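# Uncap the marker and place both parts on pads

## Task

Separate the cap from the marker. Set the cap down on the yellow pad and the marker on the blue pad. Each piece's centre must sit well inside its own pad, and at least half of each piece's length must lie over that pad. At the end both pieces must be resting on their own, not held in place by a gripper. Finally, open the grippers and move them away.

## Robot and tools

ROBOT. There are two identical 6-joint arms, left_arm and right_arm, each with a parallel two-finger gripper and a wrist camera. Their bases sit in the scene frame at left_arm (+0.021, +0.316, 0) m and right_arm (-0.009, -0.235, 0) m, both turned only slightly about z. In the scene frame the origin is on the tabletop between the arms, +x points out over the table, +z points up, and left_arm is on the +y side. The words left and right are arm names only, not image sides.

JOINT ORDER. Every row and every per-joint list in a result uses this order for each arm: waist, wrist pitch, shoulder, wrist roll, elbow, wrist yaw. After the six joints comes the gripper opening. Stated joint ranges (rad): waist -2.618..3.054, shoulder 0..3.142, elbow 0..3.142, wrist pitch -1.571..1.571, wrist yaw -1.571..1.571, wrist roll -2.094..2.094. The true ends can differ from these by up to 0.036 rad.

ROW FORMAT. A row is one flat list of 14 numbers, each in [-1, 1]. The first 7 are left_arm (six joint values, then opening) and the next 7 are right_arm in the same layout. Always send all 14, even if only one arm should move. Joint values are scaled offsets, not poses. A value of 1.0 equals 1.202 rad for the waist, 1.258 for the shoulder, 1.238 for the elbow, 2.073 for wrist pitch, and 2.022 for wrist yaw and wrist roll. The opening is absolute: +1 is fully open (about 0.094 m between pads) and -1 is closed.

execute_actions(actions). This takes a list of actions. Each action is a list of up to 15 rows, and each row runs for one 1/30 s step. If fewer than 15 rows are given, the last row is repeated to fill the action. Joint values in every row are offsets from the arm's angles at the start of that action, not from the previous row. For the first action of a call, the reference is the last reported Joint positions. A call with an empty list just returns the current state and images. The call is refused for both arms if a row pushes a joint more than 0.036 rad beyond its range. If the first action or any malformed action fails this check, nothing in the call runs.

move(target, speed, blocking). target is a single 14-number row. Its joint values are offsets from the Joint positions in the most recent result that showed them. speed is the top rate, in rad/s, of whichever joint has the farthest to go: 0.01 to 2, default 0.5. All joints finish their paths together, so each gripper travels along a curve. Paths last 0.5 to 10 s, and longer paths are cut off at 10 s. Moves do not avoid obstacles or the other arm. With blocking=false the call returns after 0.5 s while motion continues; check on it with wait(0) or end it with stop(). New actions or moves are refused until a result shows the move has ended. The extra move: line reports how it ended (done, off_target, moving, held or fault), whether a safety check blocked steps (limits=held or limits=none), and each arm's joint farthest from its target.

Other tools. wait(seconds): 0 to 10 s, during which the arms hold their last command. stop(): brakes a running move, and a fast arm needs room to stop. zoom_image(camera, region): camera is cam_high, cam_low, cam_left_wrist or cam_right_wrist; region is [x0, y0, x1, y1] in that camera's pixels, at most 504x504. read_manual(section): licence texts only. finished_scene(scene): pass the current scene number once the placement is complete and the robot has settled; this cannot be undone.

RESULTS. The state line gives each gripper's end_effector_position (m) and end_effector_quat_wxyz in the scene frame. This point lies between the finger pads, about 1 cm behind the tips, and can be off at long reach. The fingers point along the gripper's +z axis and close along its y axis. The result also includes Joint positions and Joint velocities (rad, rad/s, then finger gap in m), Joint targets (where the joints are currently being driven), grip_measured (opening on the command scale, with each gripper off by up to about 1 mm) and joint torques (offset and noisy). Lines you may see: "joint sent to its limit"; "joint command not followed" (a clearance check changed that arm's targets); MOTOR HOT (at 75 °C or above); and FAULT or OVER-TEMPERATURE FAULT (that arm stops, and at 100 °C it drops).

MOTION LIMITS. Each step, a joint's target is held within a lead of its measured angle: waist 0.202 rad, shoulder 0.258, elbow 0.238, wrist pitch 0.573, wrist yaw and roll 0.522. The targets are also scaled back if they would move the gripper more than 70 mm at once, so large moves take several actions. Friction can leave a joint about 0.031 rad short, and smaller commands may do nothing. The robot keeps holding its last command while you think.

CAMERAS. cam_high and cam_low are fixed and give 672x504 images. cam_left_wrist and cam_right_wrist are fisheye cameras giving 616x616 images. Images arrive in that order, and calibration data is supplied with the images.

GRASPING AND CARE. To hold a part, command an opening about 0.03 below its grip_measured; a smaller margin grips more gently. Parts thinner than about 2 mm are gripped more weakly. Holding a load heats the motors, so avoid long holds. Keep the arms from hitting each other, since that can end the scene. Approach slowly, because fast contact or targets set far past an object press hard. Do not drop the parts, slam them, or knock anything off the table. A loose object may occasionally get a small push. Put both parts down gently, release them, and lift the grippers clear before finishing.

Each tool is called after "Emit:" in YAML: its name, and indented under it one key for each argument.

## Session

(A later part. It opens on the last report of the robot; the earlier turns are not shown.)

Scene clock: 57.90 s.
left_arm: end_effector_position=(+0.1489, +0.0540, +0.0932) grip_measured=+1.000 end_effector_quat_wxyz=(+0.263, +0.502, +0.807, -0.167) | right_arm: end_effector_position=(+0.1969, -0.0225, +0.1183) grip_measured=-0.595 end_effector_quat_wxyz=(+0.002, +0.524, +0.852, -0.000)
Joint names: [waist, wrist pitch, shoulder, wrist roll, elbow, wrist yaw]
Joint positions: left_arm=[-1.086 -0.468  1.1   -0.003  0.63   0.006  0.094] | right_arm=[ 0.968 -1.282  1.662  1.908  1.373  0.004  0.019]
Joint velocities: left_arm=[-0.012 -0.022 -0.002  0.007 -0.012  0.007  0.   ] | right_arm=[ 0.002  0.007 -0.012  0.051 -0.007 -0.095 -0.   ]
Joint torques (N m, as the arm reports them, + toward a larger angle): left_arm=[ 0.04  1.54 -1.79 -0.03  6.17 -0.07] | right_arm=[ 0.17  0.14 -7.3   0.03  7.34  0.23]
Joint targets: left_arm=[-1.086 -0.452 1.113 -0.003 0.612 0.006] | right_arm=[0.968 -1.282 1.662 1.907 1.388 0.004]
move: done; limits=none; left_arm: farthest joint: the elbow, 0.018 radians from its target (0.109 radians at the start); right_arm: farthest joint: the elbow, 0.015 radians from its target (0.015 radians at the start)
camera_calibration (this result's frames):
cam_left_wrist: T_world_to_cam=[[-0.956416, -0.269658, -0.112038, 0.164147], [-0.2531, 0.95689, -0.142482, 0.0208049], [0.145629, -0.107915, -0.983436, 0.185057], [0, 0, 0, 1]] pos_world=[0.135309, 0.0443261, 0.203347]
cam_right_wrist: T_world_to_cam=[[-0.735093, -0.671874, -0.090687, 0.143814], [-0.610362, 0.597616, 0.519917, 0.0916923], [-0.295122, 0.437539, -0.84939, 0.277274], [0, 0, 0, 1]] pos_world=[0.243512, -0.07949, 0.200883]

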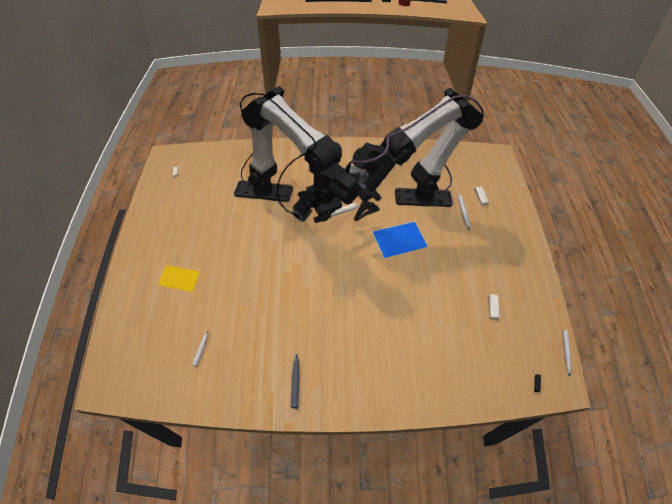

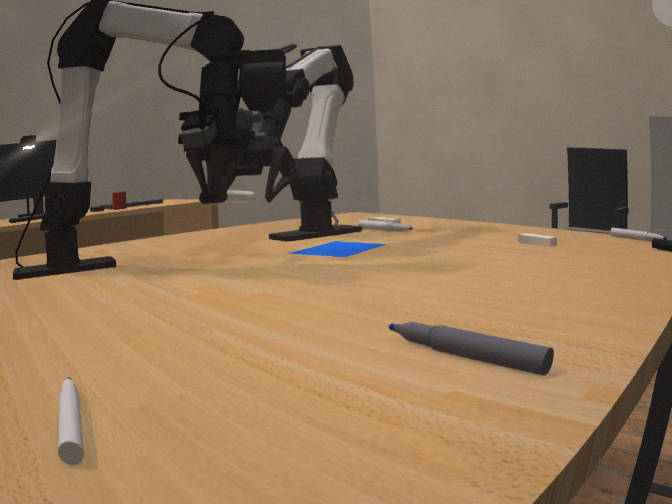

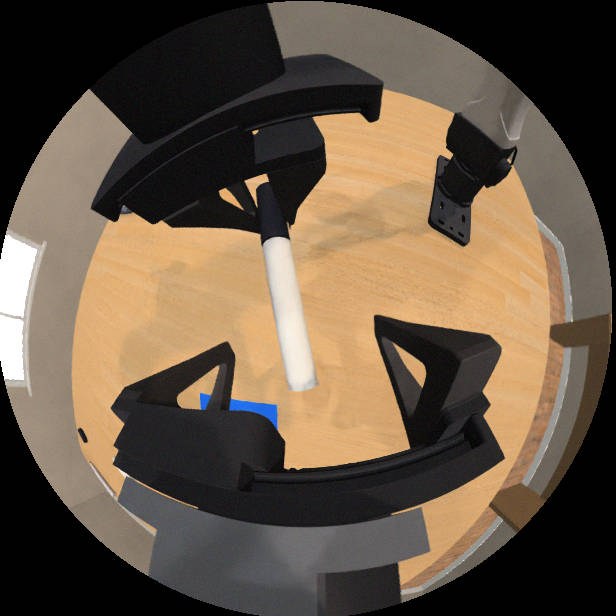

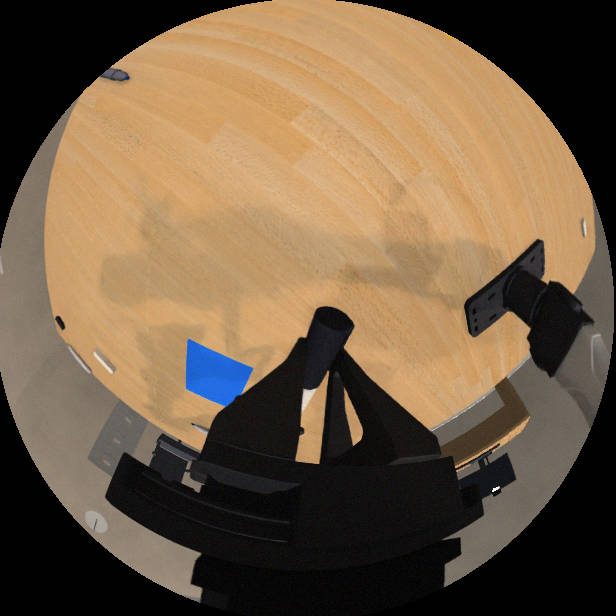

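Emit:
execute_actions:
  actions:
    - [[0,0,0,0,0,0,-0.4,0,0,0,0,0.012,0,-0.72]]
    - [[0,0,0,0,0,0,-0.78,0,0,0,0,0.012,0,-0.72]]

Emit:
move:
  target: [0,-0.12,-0.03,0,-0.03,0,-0.78,-0.05,-0.045,0,0,0.012,0.13,-0.72]
  speed: 0.15

Scene clock: 63.47 s.
left_arm: end_effector_position=(+0.1497, +0.0543, +0.0932) grip_measured=-0.647 end_effector_quat_wxyz=(+0.264, +0.501, +0.807, -0.166) | right_arm: end_effector_position=(+0.1960, -0.0231, +0.1183) grip_measured=-0.595 end_effector_quat_wxyz=(+0.001, +0.524, +0.852, -0.002)
Joint names: [waist, wrist pitch, shoulder, wrist roll, elbow, wrist yaw]
Joint positions: left_arm=[-1.086 -0.468  1.1   -0.004  0.63   0.002  0.017] | right_arm=[ 0.968 -1.286  1.662  1.908  1.373  0.003  0.019]
Joint velocities: left_arm=[ 0.002  0.037  0.002  0.066 -0.007 -0.022  0.   ] | right_arm=[-0.002  0.051 -0.002  0.095 -0.017 -0.051 -0.001]
Joint torques (N m, as the arm reports them, + toward a larger angle): left_arm=[ 0.02  1.4  -2.79 -0.02  7.5  -0.03] | right_arm=[ 0.23  0.16 -7.3   0.04  7.33  0.23]
Joint targets: left_arm=[-1.086 -0.468 1.100 -0.003 0.630 0.006] | right_arm=[0.968 -1.282 1.662 1.908 1.388 0.004]
camera_calibration (this result's frames):
cam_left_wrist: T_world_to_cam=[[-0.955155, -0.272876, -0.11497, 0.16524], [-0.256031, 0.95614, -0.142283, 0.0211862], [0.148753, -0.106466, -0.983126, 0.184452], [0, 0, 0, 1]] pos_world=[0.135816, 0.044471, 0.203352]
cam_right_wrist: T_world_to_cam=[[-0.735425, -0.67207, -0.0864426, 0.142334], [-0.608418, 0.598779, 0.520857, 0.0910661], [-0.298292, 0.435644, -0.849256, 0.277849], [0, 0, 0, 1]] pos_world=[0.242963, -0.0799132, 0.200836]

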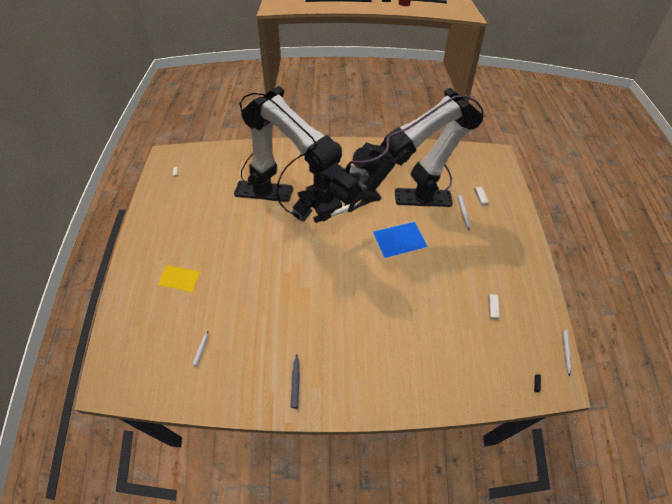

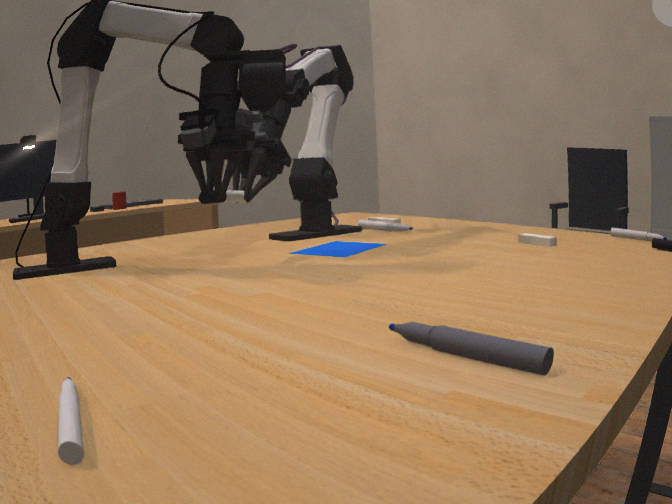

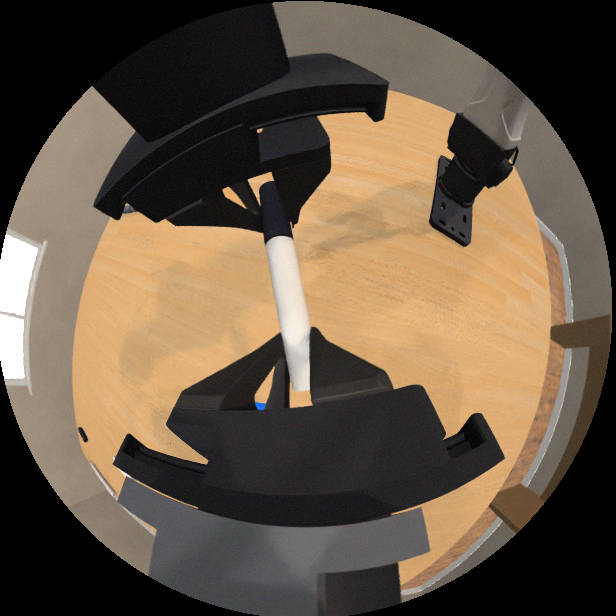

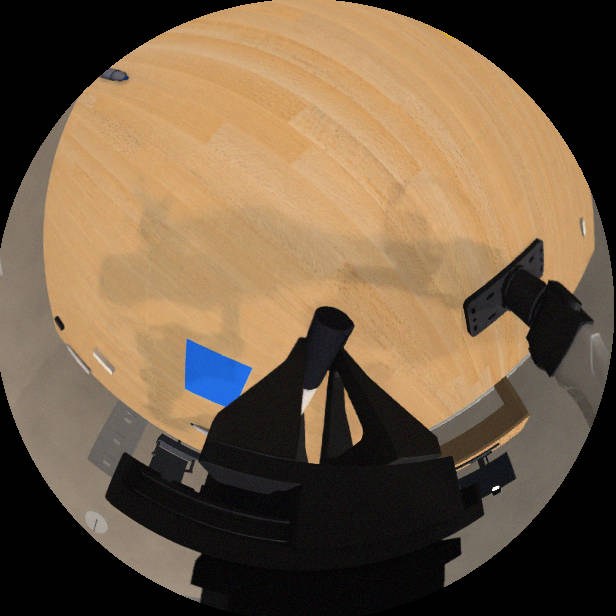

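Scene clock: 65.80 s.
left_arm: end_effector_position=(+0.1276, +0.1020, +0.0642) grip_measured=-0.647 end_effector_quat_wxyz=(+0.173, +0.516, +0.833, -0.105) | right_arm: end_effector_position=(+0.2225, -0.0768, +0.1246) grip_measured=-0.595 end_effector_quat_wxyz=(+0.115, +0.535, +0.834, -0.068)
Joint names: [waist, wrist pitch, shoulder, wrist roll, elbow, wrist yaw]
Joint positions: left_arm=[-1.086 -0.697  1.079 -0.004  0.614 -0.006  0.017] | right_arm=[ 0.92  -1.361  1.662  1.908  1.373  0.256  0.019]
Joint velocities: left_arm=[-0.022 -0.022 -0.002 -0.095  0.012  0.066 -0.   ] | right_arm=[-0.007  0.007 -0.007 -0.051  0.027  0.007 -0.   ]
Joint torques (N m, as the arm reports them, + toward a larger angle): left_arm=[ 0.04  0.92 -3.64 -0.03  5.66 -0.01] | right_arm=[-0.81 -0.17 -7.2   0.04  7.19  0.49]
Joint targets: left_arm=[-1.086 -0.716 1.062 -0.004 0.593 0.002] | right_arm=[0.908 -1.379 1.662 1.908 1.388 0.266]
move: off_target (left_arm); limits=none; left_arm: farthest joint: the elbow, 0.021 radians from its target (0.037 radians at the start); right_arm: farthest joint: the wrist pitch, 0.019 radians from its target (0.093 radians at the start)
camera_calibration (this result's frames):
cam_left_wrist: T_world_to_cam=[[-0.963337, -0.256372, -0.0790949, 0.150898], [-0.262463, 0.961649, 0.07965, -0.0482156], [0.0556415, 0.0974892, -0.99368, 0.156038], [0, 0, 0, 1]] pos_world=[0.124028, 0.0698404, 0.170827]
cam_right_wrist: T_world_to_cam=[[-0.753629, -0.656821, -0.0250849, 0.123838], [-0.634402, 0.71686, 0.289214, 0.179801], [-0.17198, 0.233874, -0.956936, 0.284357], [0, 0, 0, 1]] pos_world=[0.256298, -0.114057, 0.223217]

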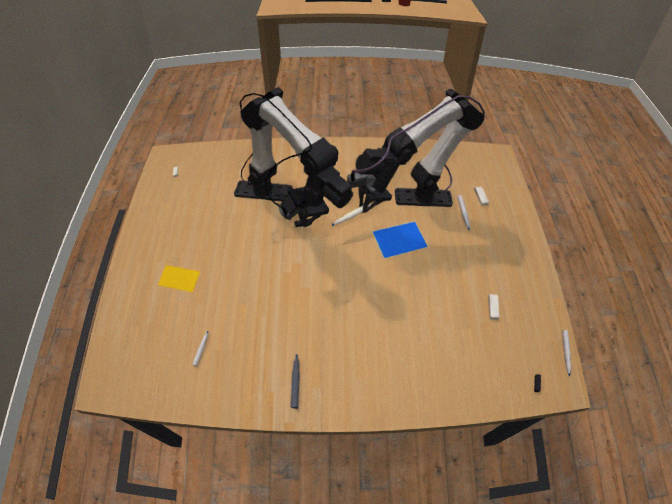

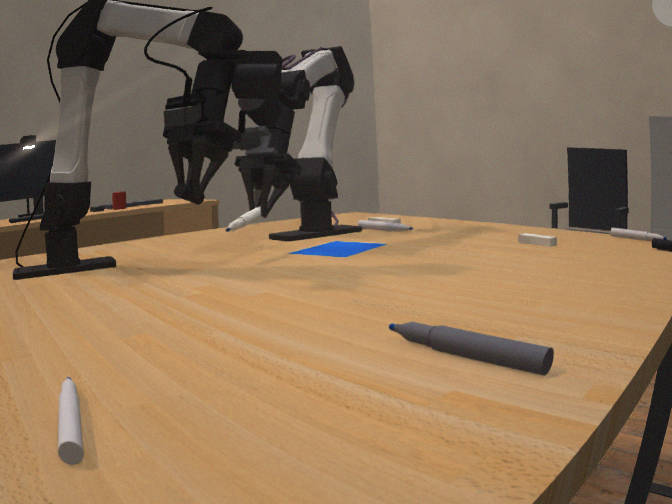

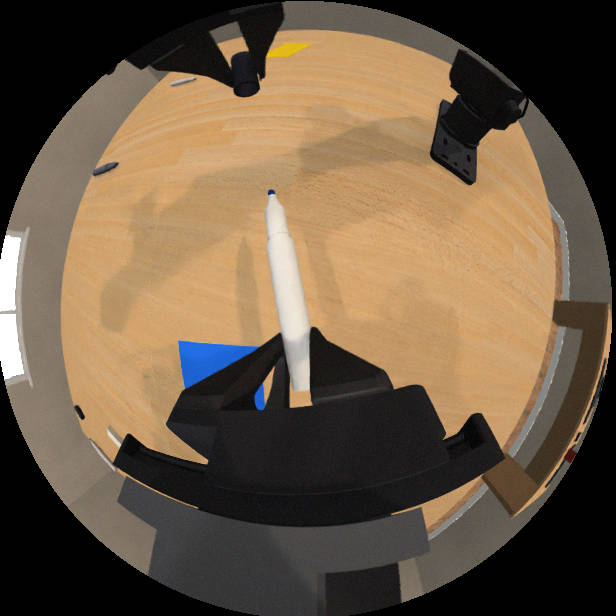

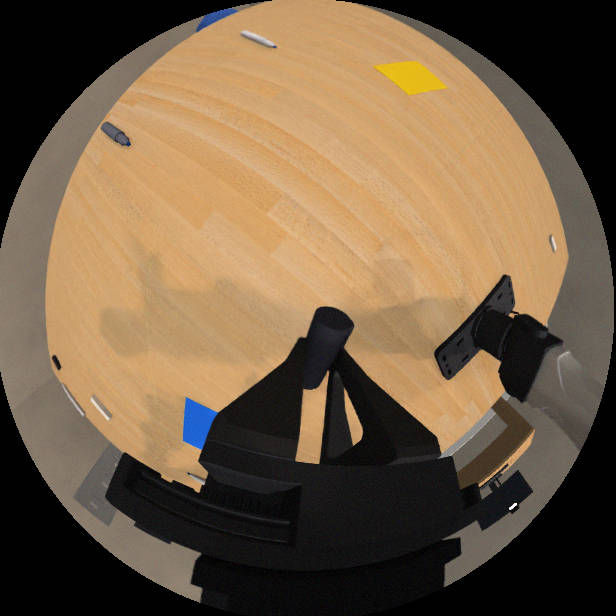

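Emit:
move:
  target: [0.495,-0.12,-0.665,0,-0.305,0,-0.78,-0.8,0.03,0.2,0,0.25,-0.13,-0.72]
  speed: 0.7

Scene clock: 73.33 s.
left_arm: end_effector_position=(+0.1572, +0.2372, +0.0434) grip_measured=-0.648 end_effector_quat_wxyz=(+0.305, +0.246, +0.916, -0.081) | right_arm: end_effector_position=(+0.3461, -0.3099, +0.1193) grip_measured=-0.595 end_effector_quat_wxyz=(+0.009, +0.870, +0.492, +0.007)
Joint names: [waist, wrist pitch, shoulder, wrist roll, elbow, wrist yaw]
Joint positions: left_arm=[-0.503 -0.927  0.258 -0.004  0.256 -0.005  0.017] | right_arm=[-0.041 -1.315  1.899  1.908  1.665  0.004  0.019]
Joint velocities: left_arm=[-0.007  0.037  0.012 -0.095  0.017  0.051  0.001] | right_arm=[-0.017 -0.007 -0.007  0.125 -0.017  0.007 -0.001]
Joint torques (N m, as the arm reports them, + toward a larger angle): left_arm=[ 0.88  1.26  0.65 -0.03  5.9  -0.08] | right_arm=[ 0.16  0.3  -8.24  0.03  7.61  0.11]
Joint targets: left_arm=[-0.491 -0.946 0.243 -0.004 0.236 -0.005] | right_arm=[-0.041 -1.299 1.914 1.908 1.683 -0.007]
move: done; limits=none; left_arm: farthest joint: the elbow, 0.019 radians from its target (0.377 radians at the start); right_arm: farthest joint: the elbow, 0.017 radians from its target (0.309 radians at the start)
camera_calibration (this result's frames):
cam_left_wrist: T_world_to_cam=[[-0.642996, -0.756129, -0.121758, 0.282462], [-0.741322, 0.654399, -0.149009, -0.0107027], [0.192348, -0.0055502, -0.981311, 0.122903], [0, 0, 0, 1]] pos_world=[0.150047, 0.221263, 0.153403]
cam_right_wrist: T_world_to_cam=[[-0.957797, 0.26444, -0.112676, 0.430415], [0.170041, 0.837298, 0.519632, 0.158251], [0.231755, 0.478543, -0.846927, 0.278048], [0, 0, 0, 1]] pos_world=[0.320901, -0.37938, 0.201752]

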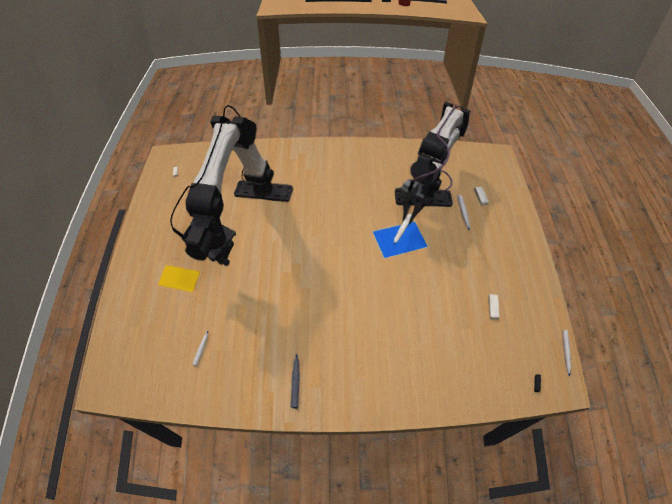

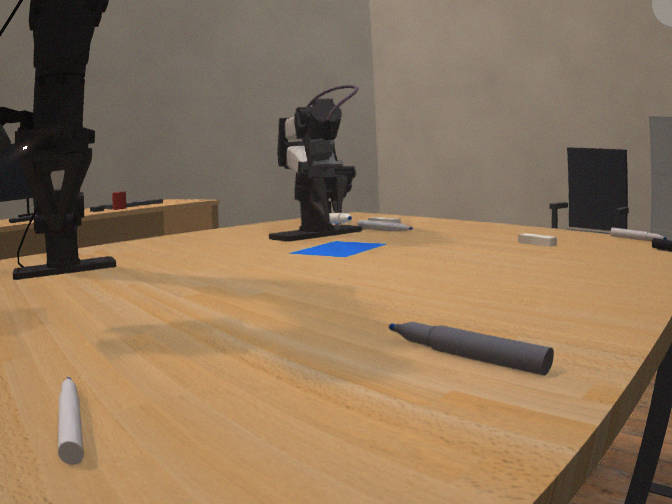

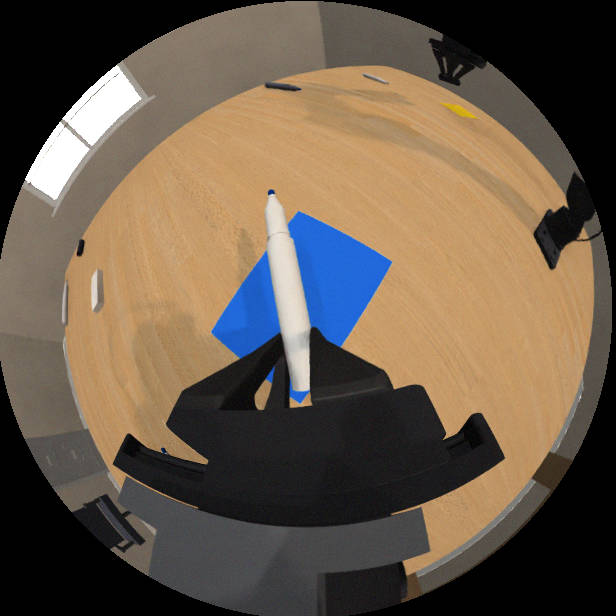

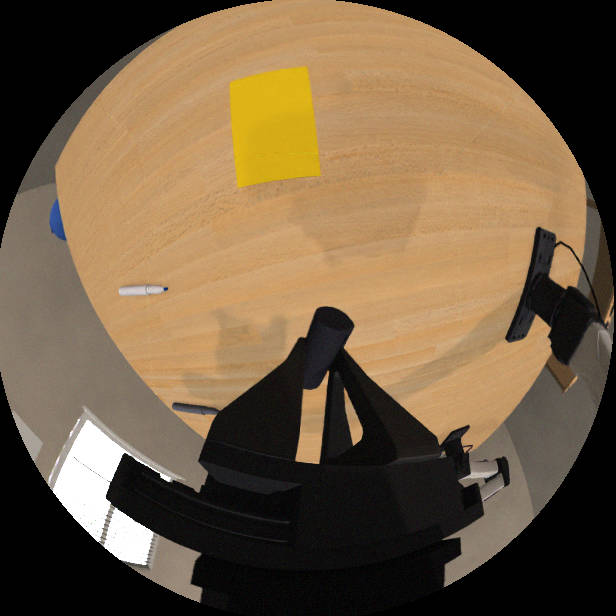

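Emit:
move:
  target: [0,0.05,0,0,-0.095,0,-0.78,-0.32,0.04,0.252,0,0.186,0,-0.72]

Emit:
zoom_image:
  camera: "cam_low"
  region: [260, 180, 410, 270]

Scene clock: 80.80 s.
left_arm: end_effector_position=(+0.1567, +0.2375, +0.0350) grip_measured=-0.648 end_effector_quat_wxyz=(+0.300, +0.247, +0.918, -0.080) | right_arm: end_effector_position=(+0.3436, -0.4730, +0.0566) grip_measured=-0.595 end_effector_quat_wxyz=(-0.004, +0.949, +0.316, -0.005)
Joint names: [waist, wrist pitch, shoulder, wrist roll, elbow, wrist yaw]
Joint positions: left_arm=[-0.503 -0.91   0.258 -0.004  0.228 -0.005  0.017] | right_arm=[-0.428 -1.25   2.207  1.908  1.874  0.004  0.019]
Joint velocities: left_arm=[-0.002  0.007 -0.007 -0.037 -0.012  0.066  0.   ] | right_arm=[ 0.002 -0.022  0.007  0.022 -0.017 -0.095 -0.   ]
Joint torques (N m, as the arm reports them, + toward a larger angle): left_arm=[ 0.03  1.43  1.75 -0.04  7.5  -0.08] | right_arm=[  0.35   0.25 -11.11   0.04   7.74   0.27]
Joint targets: left_arm=[-0.503 -0.908 0.258 -0.004 0.229 -0.005] | right_arm=[-0.426 -1.232 2.215 1.908 1.895 0.004]
move: held (left_arm), off_target (right_arm); limits=held; held on 23 of 36 steps (left_arm), including the last (left_arm); left_arm: farthest joint: the elbow, 0.090 radians from its target (0.118 radians at the start); right_arm: farthest joint: the elbow, 0.021 radians from its target (0.230 radians at the start)
joint command not followed: on one or more control steps a check withheld the commanded joint targets of the left arm, and it was not sent them on those steps. On the call's last step the targets were still withheld.
cause: the commanded joint targets would bring two parts of the arm too close to each other (its upper arm (the part past the shoulder) and its wrist (the part past the wrist yaw), with the joints along the arm from the elbow to the wrist yaw between them); next, command targets that bring no two parts of the arm closer together.
camera_calibration (this result's frames):
cam_left_wrist: T_world_to_cam=[[-0.644109, -0.755475, -0.119918, 0.281298], [-0.742647, 0.655177, -0.138633, -0.0128287], [0.183301, -0.000238068, -0.983057, 0.114961], [0, 0, 0, 1]] pos_world=[0.150587, 0.220946, 0.144968]
cam_right_wrist: T_world_to_cam=[[-0.789959, 0.608111, -0.0785244, 0.56705], [0.487933, 0.701004, 0.52011, 0.15411], [0.371331, 0.372551, -0.850482, 0.205634], [0, 0, 0, 1]] pos_world=[0.296393, -0.529471, 0.139261]

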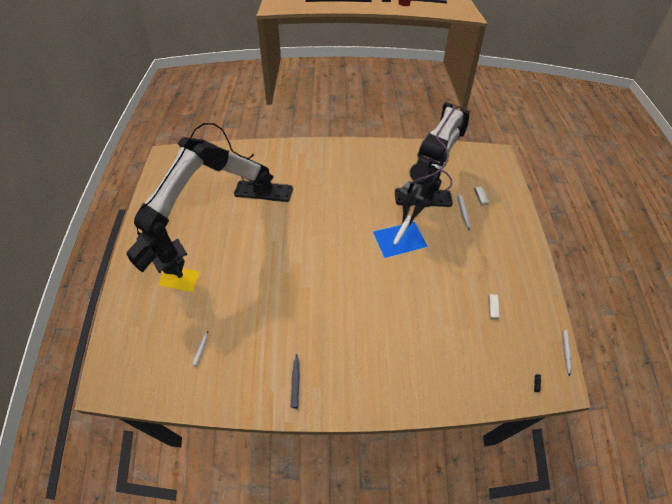

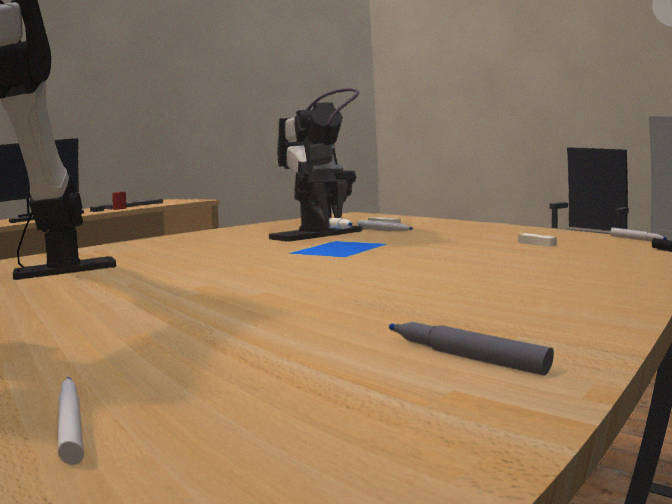

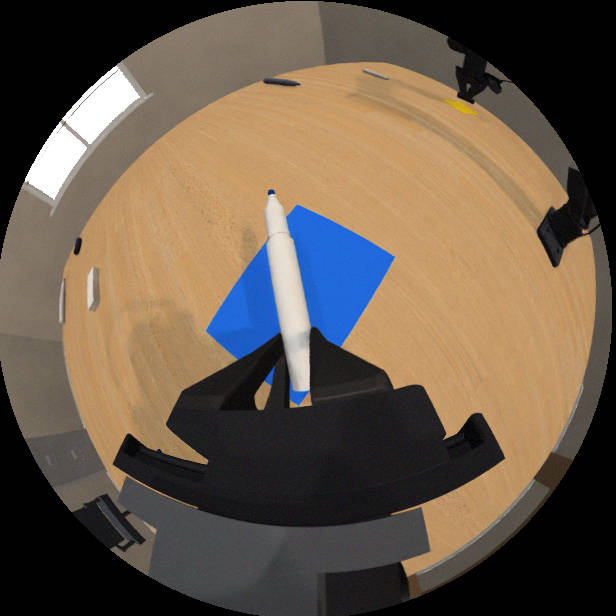

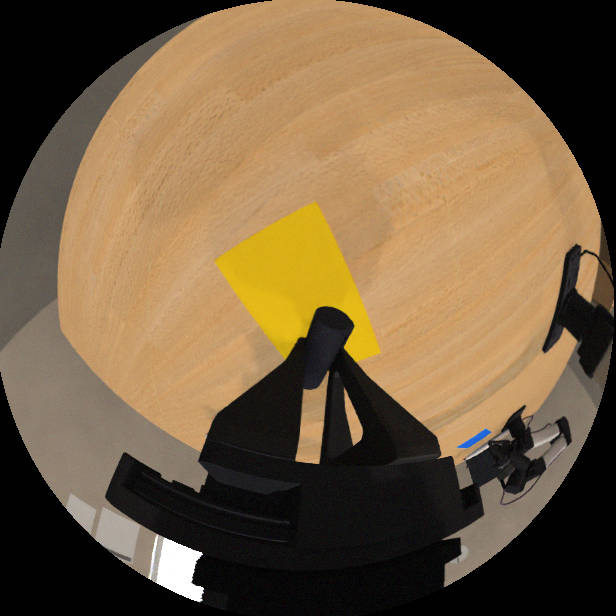

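Region (260, 180, 410, 270) of cam_low's 672x504 image, scaled by 3.360, with more detail than that image has; it fills the top 302 rows of this view, and the rest is white.

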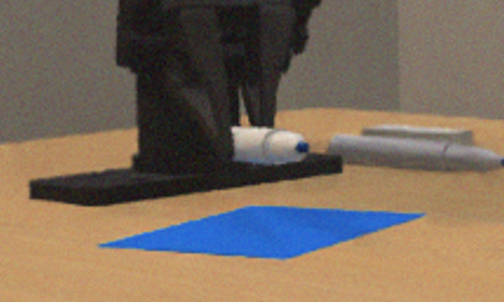

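Emit:
move:
  target: [0.685,-0.095,0.64,0.782,0.293,0.32,-0.78,0,0.043,0.058,0,0.015,0,-0.72]
  speed: 0.8

Scene clock: 99.50 s.
left_arm: end_effector_position=(+0.1780, +0.2555, +0.0699) grip_measured=-0.647 end_effector_quat_wxyz=(+0.248, +0.572, +0.760, -0.186) | right_arm: end_effector_position=(+0.3546, -0.4804, +0.0326) grip_measured=-0.595 end_effector_quat_wxyz=(+0.001, +0.949, +0.316, -0.001)
Joint names: [waist, wrist pitch, shoulder, wrist roll, elbow, wrist yaw]
Joint positions: left_arm=[ 0.308 -1.09   1.048  1.569  0.569  0.631  0.017] | right_arm=[-0.428 -1.18   2.265  1.908  1.874  0.004  0.019]
Joint velocities: left_arm=[ 0.002 -0.066  0.002 -0.051 -0.007 -0.022 -0.   ] | right_arm=[ 0.002  0.037 -0.012  0.037  0.012 -0.037  0.001]
Joint torques (N m, as the arm reports them, + toward a larger angle): left_arm=[ 0.91  0.1  -0.24  0.06  8.    0.42] | right_arm=[  0.18   0.29 -10.96   0.04   7.57   0.23]
Joint targets: left_arm=[0.320 -1.107 1.063 1.577 0.591 0.642] | right_arm=[-0.428 -1.160 2.280 1.908 1.893 0.004]
move: off_target (left_arm); limits=none; left_arm: farthest joint: the elbow, 0.021 radians from its target (0.363 radians at the start); right_arm: farthest joint: the wrist pitch, 0.019 radians from its target (0.089 radians at the start)
camera_calibration (this result's frames):
cam_left_wrist: T_world_to_cam=[[-0.987862, -0.0991937, -0.119538, 0.206278], [-0.0822894, 0.986884, -0.138885, -0.206215], [0.131747, -0.127363, -0.983067, 0.187063], [0, 0, 0, 1]] pos_world=[0.16216, 0.247796, 0.179914]
cam_right_wrist: T_world_to_cam=[[-0.789101, 0.607535, -0.0906626, 0.57818], [0.482663, 0.704546, 0.520242, 0.169964], [0.379942, 0.366765, -0.849193, 0.178031], [0, 0, 0, 1]] pos_world=[0.306566, -0.536307, 0.115179]

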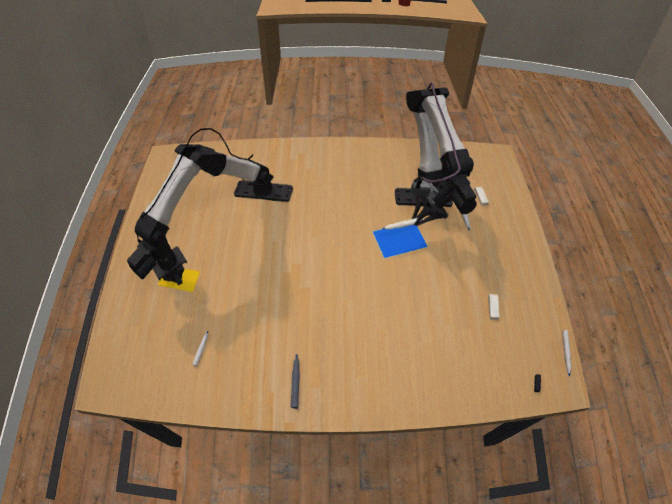

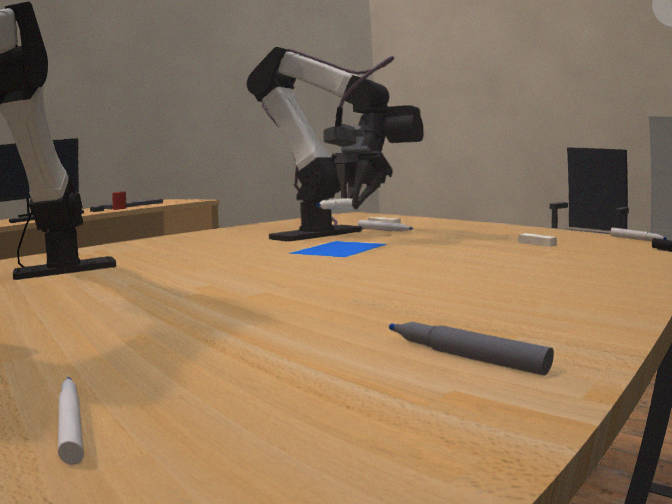

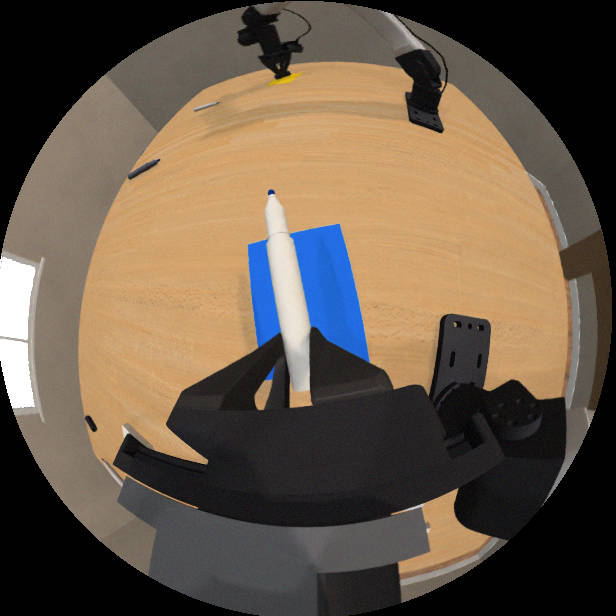

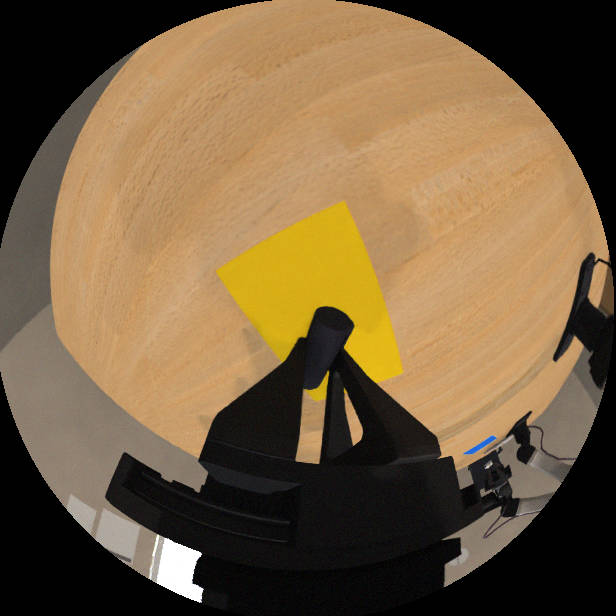

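Emit:
move:
  target: [0,0.145,0.09,0,-0.164,0,-0.78,-0.028,0.012,0.024,0,0.015,0,-0.72]
  speed: 0.3

Emit:
zoom_image:
  camera: "cam_low"
  region: [260, 180, 410, 270]

Emit:
zoom_image:
  camera: "cam_left_wrist"
  region: [220, 20, 340, 110]

Scene clock: 111.17 s.
left_arm: end_effector_position=(+0.1746, +0.2544, +0.0157) grip_measured=-0.647 end_effector_quat_wxyz=(+0.248, +0.572, +0.759, -0.187) | right_arm: end_effector_position=(+0.3503, -0.4886, +0.0280) grip_measured=-0.595 end_effector_quat_wxyz=(-0.001, +0.952, +0.306, -0.002)
Joint names: [waist, wrist pitch, shoulder, wrist roll, elbow, wrist yaw]
Joint positions: left_arm=[ 0.308 -0.808  1.147  1.57   0.385  0.632  0.017] | right_arm=[-0.449 -1.174  2.278  1.908  1.877  0.002  0.019]
Joint velocities: left_arm=[-0.017 -0.037 -0.012  0.022 -0.007  0.081 -0.001] | right_arm=[-0.012 -0.037  0.007  0.022 -0.027 -0.081 -0.   ]
Joint torques (N m, as the arm reports them, + toward a larger angle): left_arm=[ 0.04  0.42 -0.53 -0.05  4.4   0.29] | right_arm=[ -0.87   0.28 -10.8    0.04   7.36   0.24]
Joint targets: left_arm=[0.308 -0.789 1.161 1.570 0.366 0.631] | right_arm=[-0.462 -1.155 2.295 1.908 1.893 0.004]
move: done; limits=none; left_arm: farthest joint: the elbow, 0.019 radians from its target (0.204 radians at the start); right_arm: farthest joint: the wrist pitch, 0.019 radians from its target (0.024 radians at the start)
camera_calibration (this result's frames):
cam_left_wrist: T_world_to_cam=[[-0.988033, -0.0986636, -0.118555, 0.19626], [-0.0818103, 0.986842, -0.139463, -0.213069], [0.130755, -0.128095, -0.983105, 0.134493], [0, 0, 0, 1]] pos_world=[0.158895, 0.246857, 0.125773]
cam_right_wrist: T_world_to_cam=[[-0.776215, 0.62457, -0.0860388, 0.582942], [0.499211, 0.692215, 0.521179, 0.168357], [0.38507, 0.361595, -0.849099, 0.174432], [0, 0, 0, 1]] pos_world=[0.301274, -0.543702, 0.110522]

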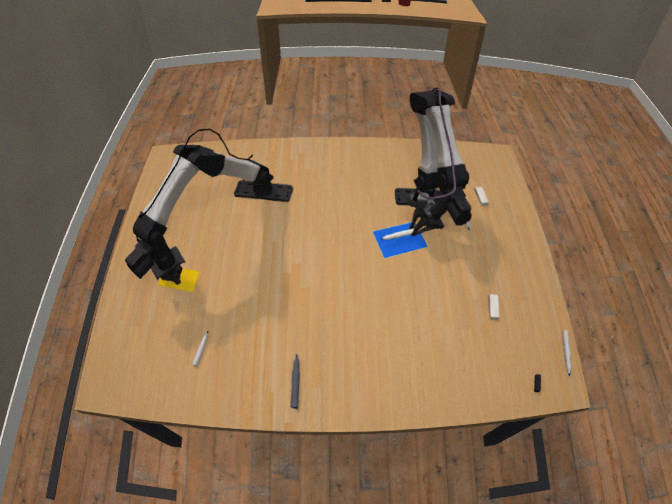

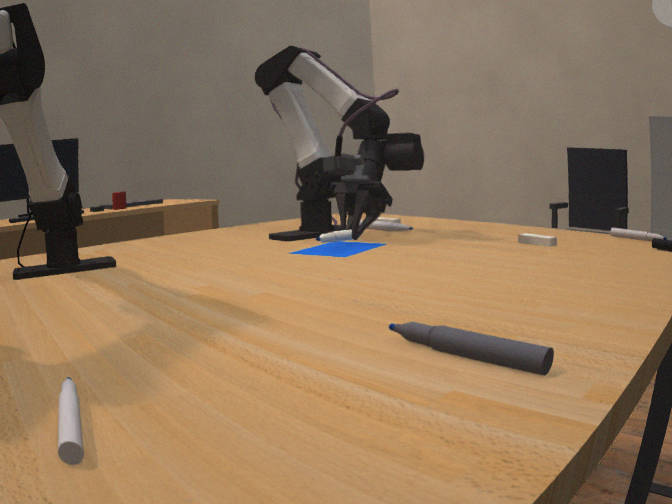

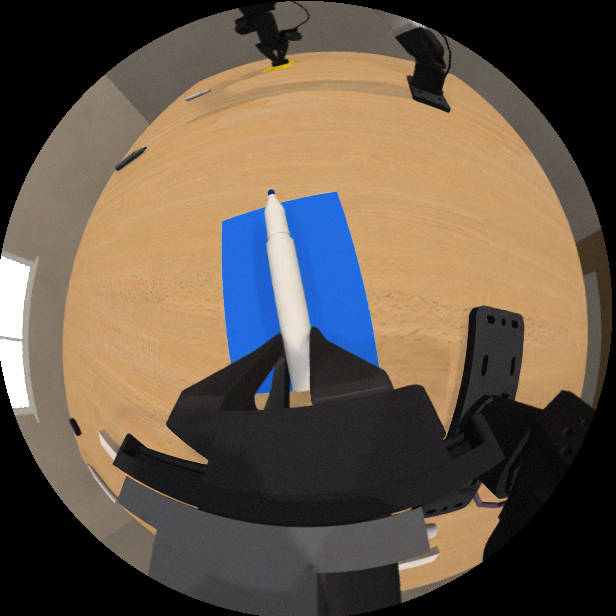

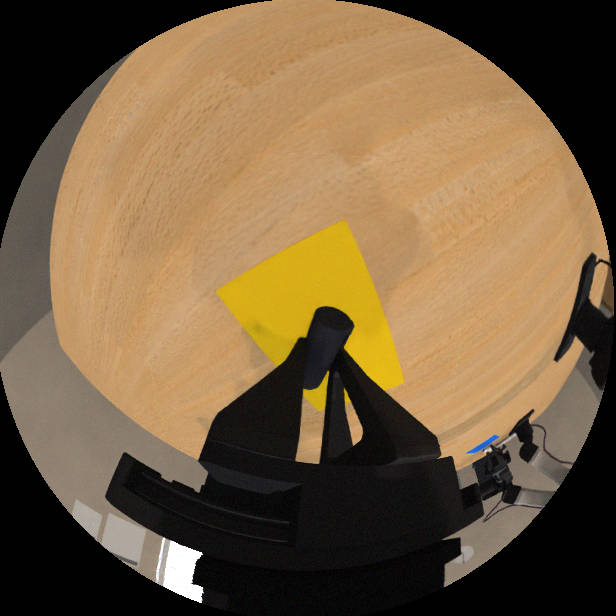

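Region (260, 180, 410, 270) of cam_low's 672x504 image, scaled by 3.360, with more detail than that image has; it fills the top 302 rows of this view, and the rest is white.

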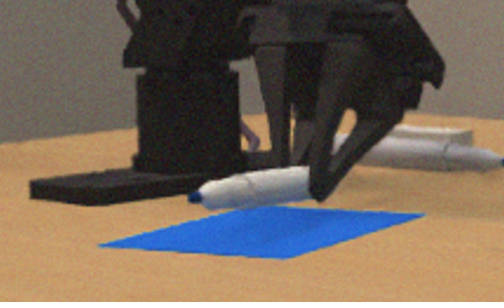

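Region (220, 20, 340, 110) of cam_left_wrist's 616x616 image, scaled by 4.200, with more detail than that image has; it fills the top 378 rows of this view, and the rest is white.

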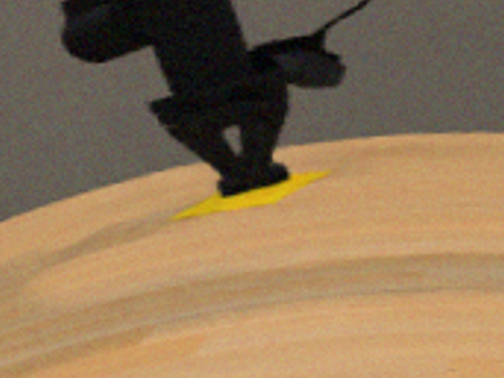

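Emit:
move:
  target: [0,0.043,0.043,0,-0.04,0,-0.78,0,0,0,0,0,0,0]
  speed: 0.15

Emit:
zoom_image:
  camera: "cam_low"
  region: [260, 180, 410, 270]

Scene clock: 114.83 s.
left_arm: end_effector_position=(+0.1749, +0.2535, +0.0080) grip_measured=-0.647 end_effector_quat_wxyz=(+0.249, +0.570, +0.759, -0.191) | right_arm: end_effector_position=(+0.3503, -0.4886, +0.0280) grip_measured=-0.001 end_effector_quat_wxyz=(-0.001, +0.952, +0.306, -0.002)
Joint names: [waist, wrist pitch, shoulder, wrist roll, elbow, wrist yaw]
Joint positions: left_arm=[ 0.308 -0.757  1.182  1.57   0.364  0.639  0.017] | right_arm=[-0.449 -1.174  2.278  1.908  1.877  0.002  0.047]
Joint velocities: left_arm=[ 0.007  0.051  0.012 -0.037 -0.002 -0.037  0.001] | right_arm=[-0.007 -0.007 -0.002 -0.095 -0.007 -0.066 -0.   ]
Joint torques (N m, as the arm reports them, + toward a larger angle): left_arm=[ 0.04  0.6  -0.45 -0.04  3.49  0.24] | right_arm=[  0.16   0.11 -12.2    0.04   6.12   0.23]
Joint targets: left_arm=[0.308 -0.719 1.201 1.570 0.336 0.632] | right_arm=[-0.449 -1.174 2.278 1.908 1.877 0.002]
move: off_target (left_arm); limits=none; left_arm: farthest joint: the wrist pitch, 0.038 radians from its target (0.089 radians at the start); right_arm: farthest joint: the waist, 0.000 radians from its target (0.000 radians at the start)
camera_calibration (this result's frames):
cam_left_wrist: T_world_to_cam=[[-0.988397, -0.0996614, -0.114626, 0.195841], [-0.0822728, 0.985629, -0.147532, -0.212721], [0.127682, -0.13639, -0.982393, 0.129395], [0, 0, 0, 1]] pos_world=[0.159546, 0.246831, 0.118182]
cam_right_wrist: T_world_to_cam=[[-0.776215, 0.62457, -0.0860388, 0.582942], [0.499211, 0.692215, 0.521179, 0.168357], [0.38507, 0.361595, -0.849099, 0.174432], [0, 0, 0, 1]] pos_world=[0.301274, -0.543702, 0.110522]

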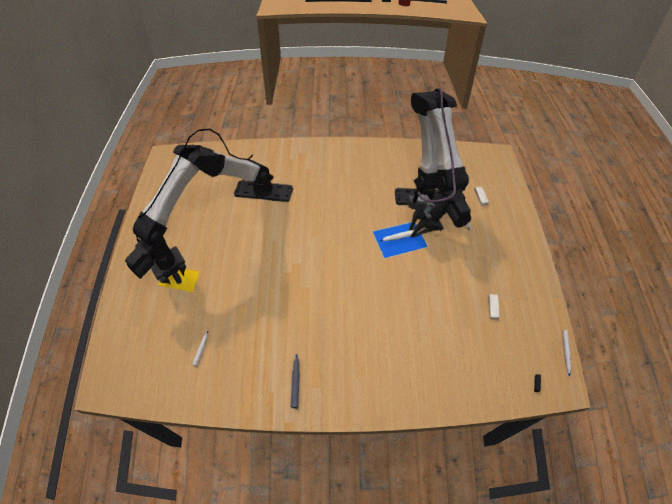

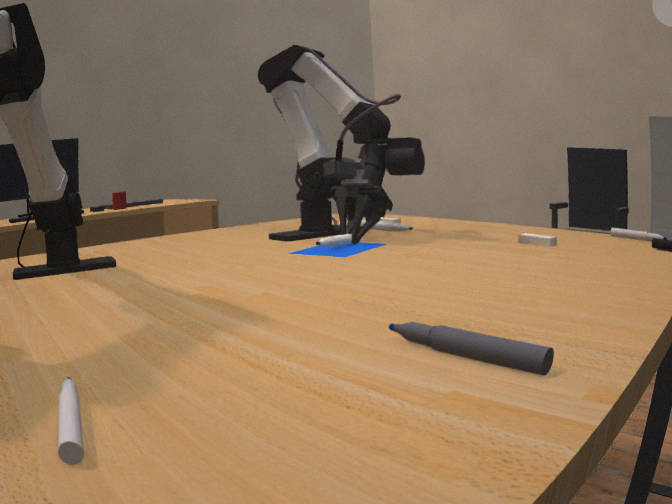

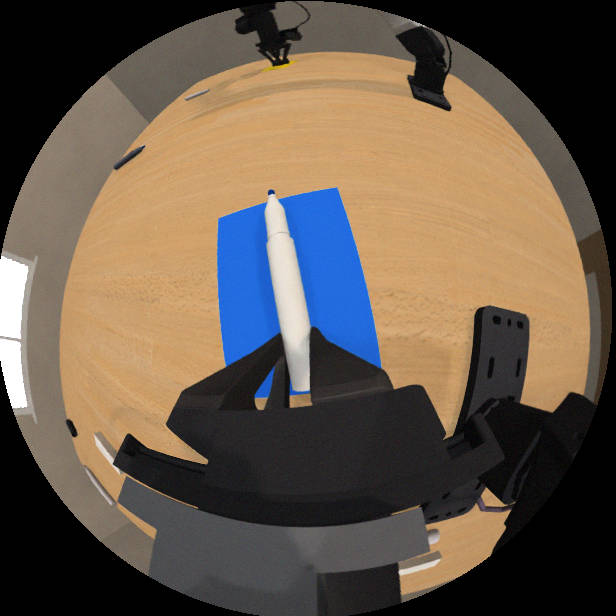

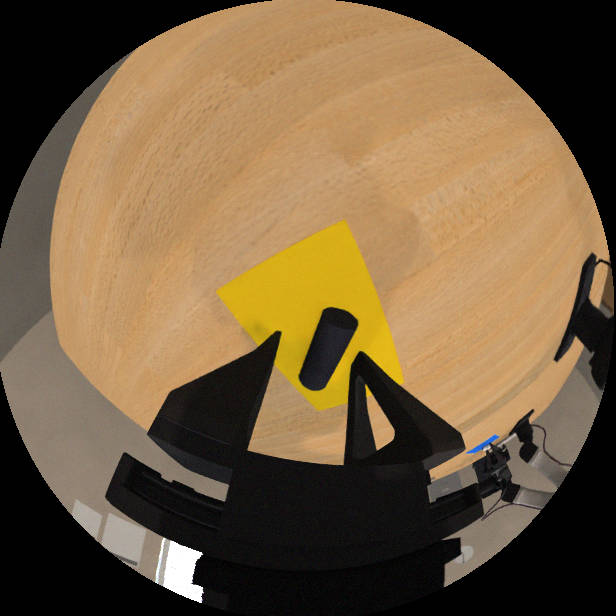

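Region (260, 180, 410, 270) of cam_low's 672x504 image, scaled by 3.360, with more detail than that image has; it fills the top 302 rows of this view, and the rest is white.

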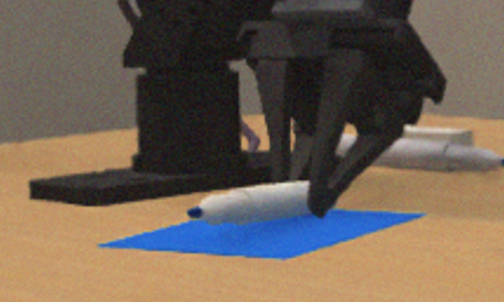

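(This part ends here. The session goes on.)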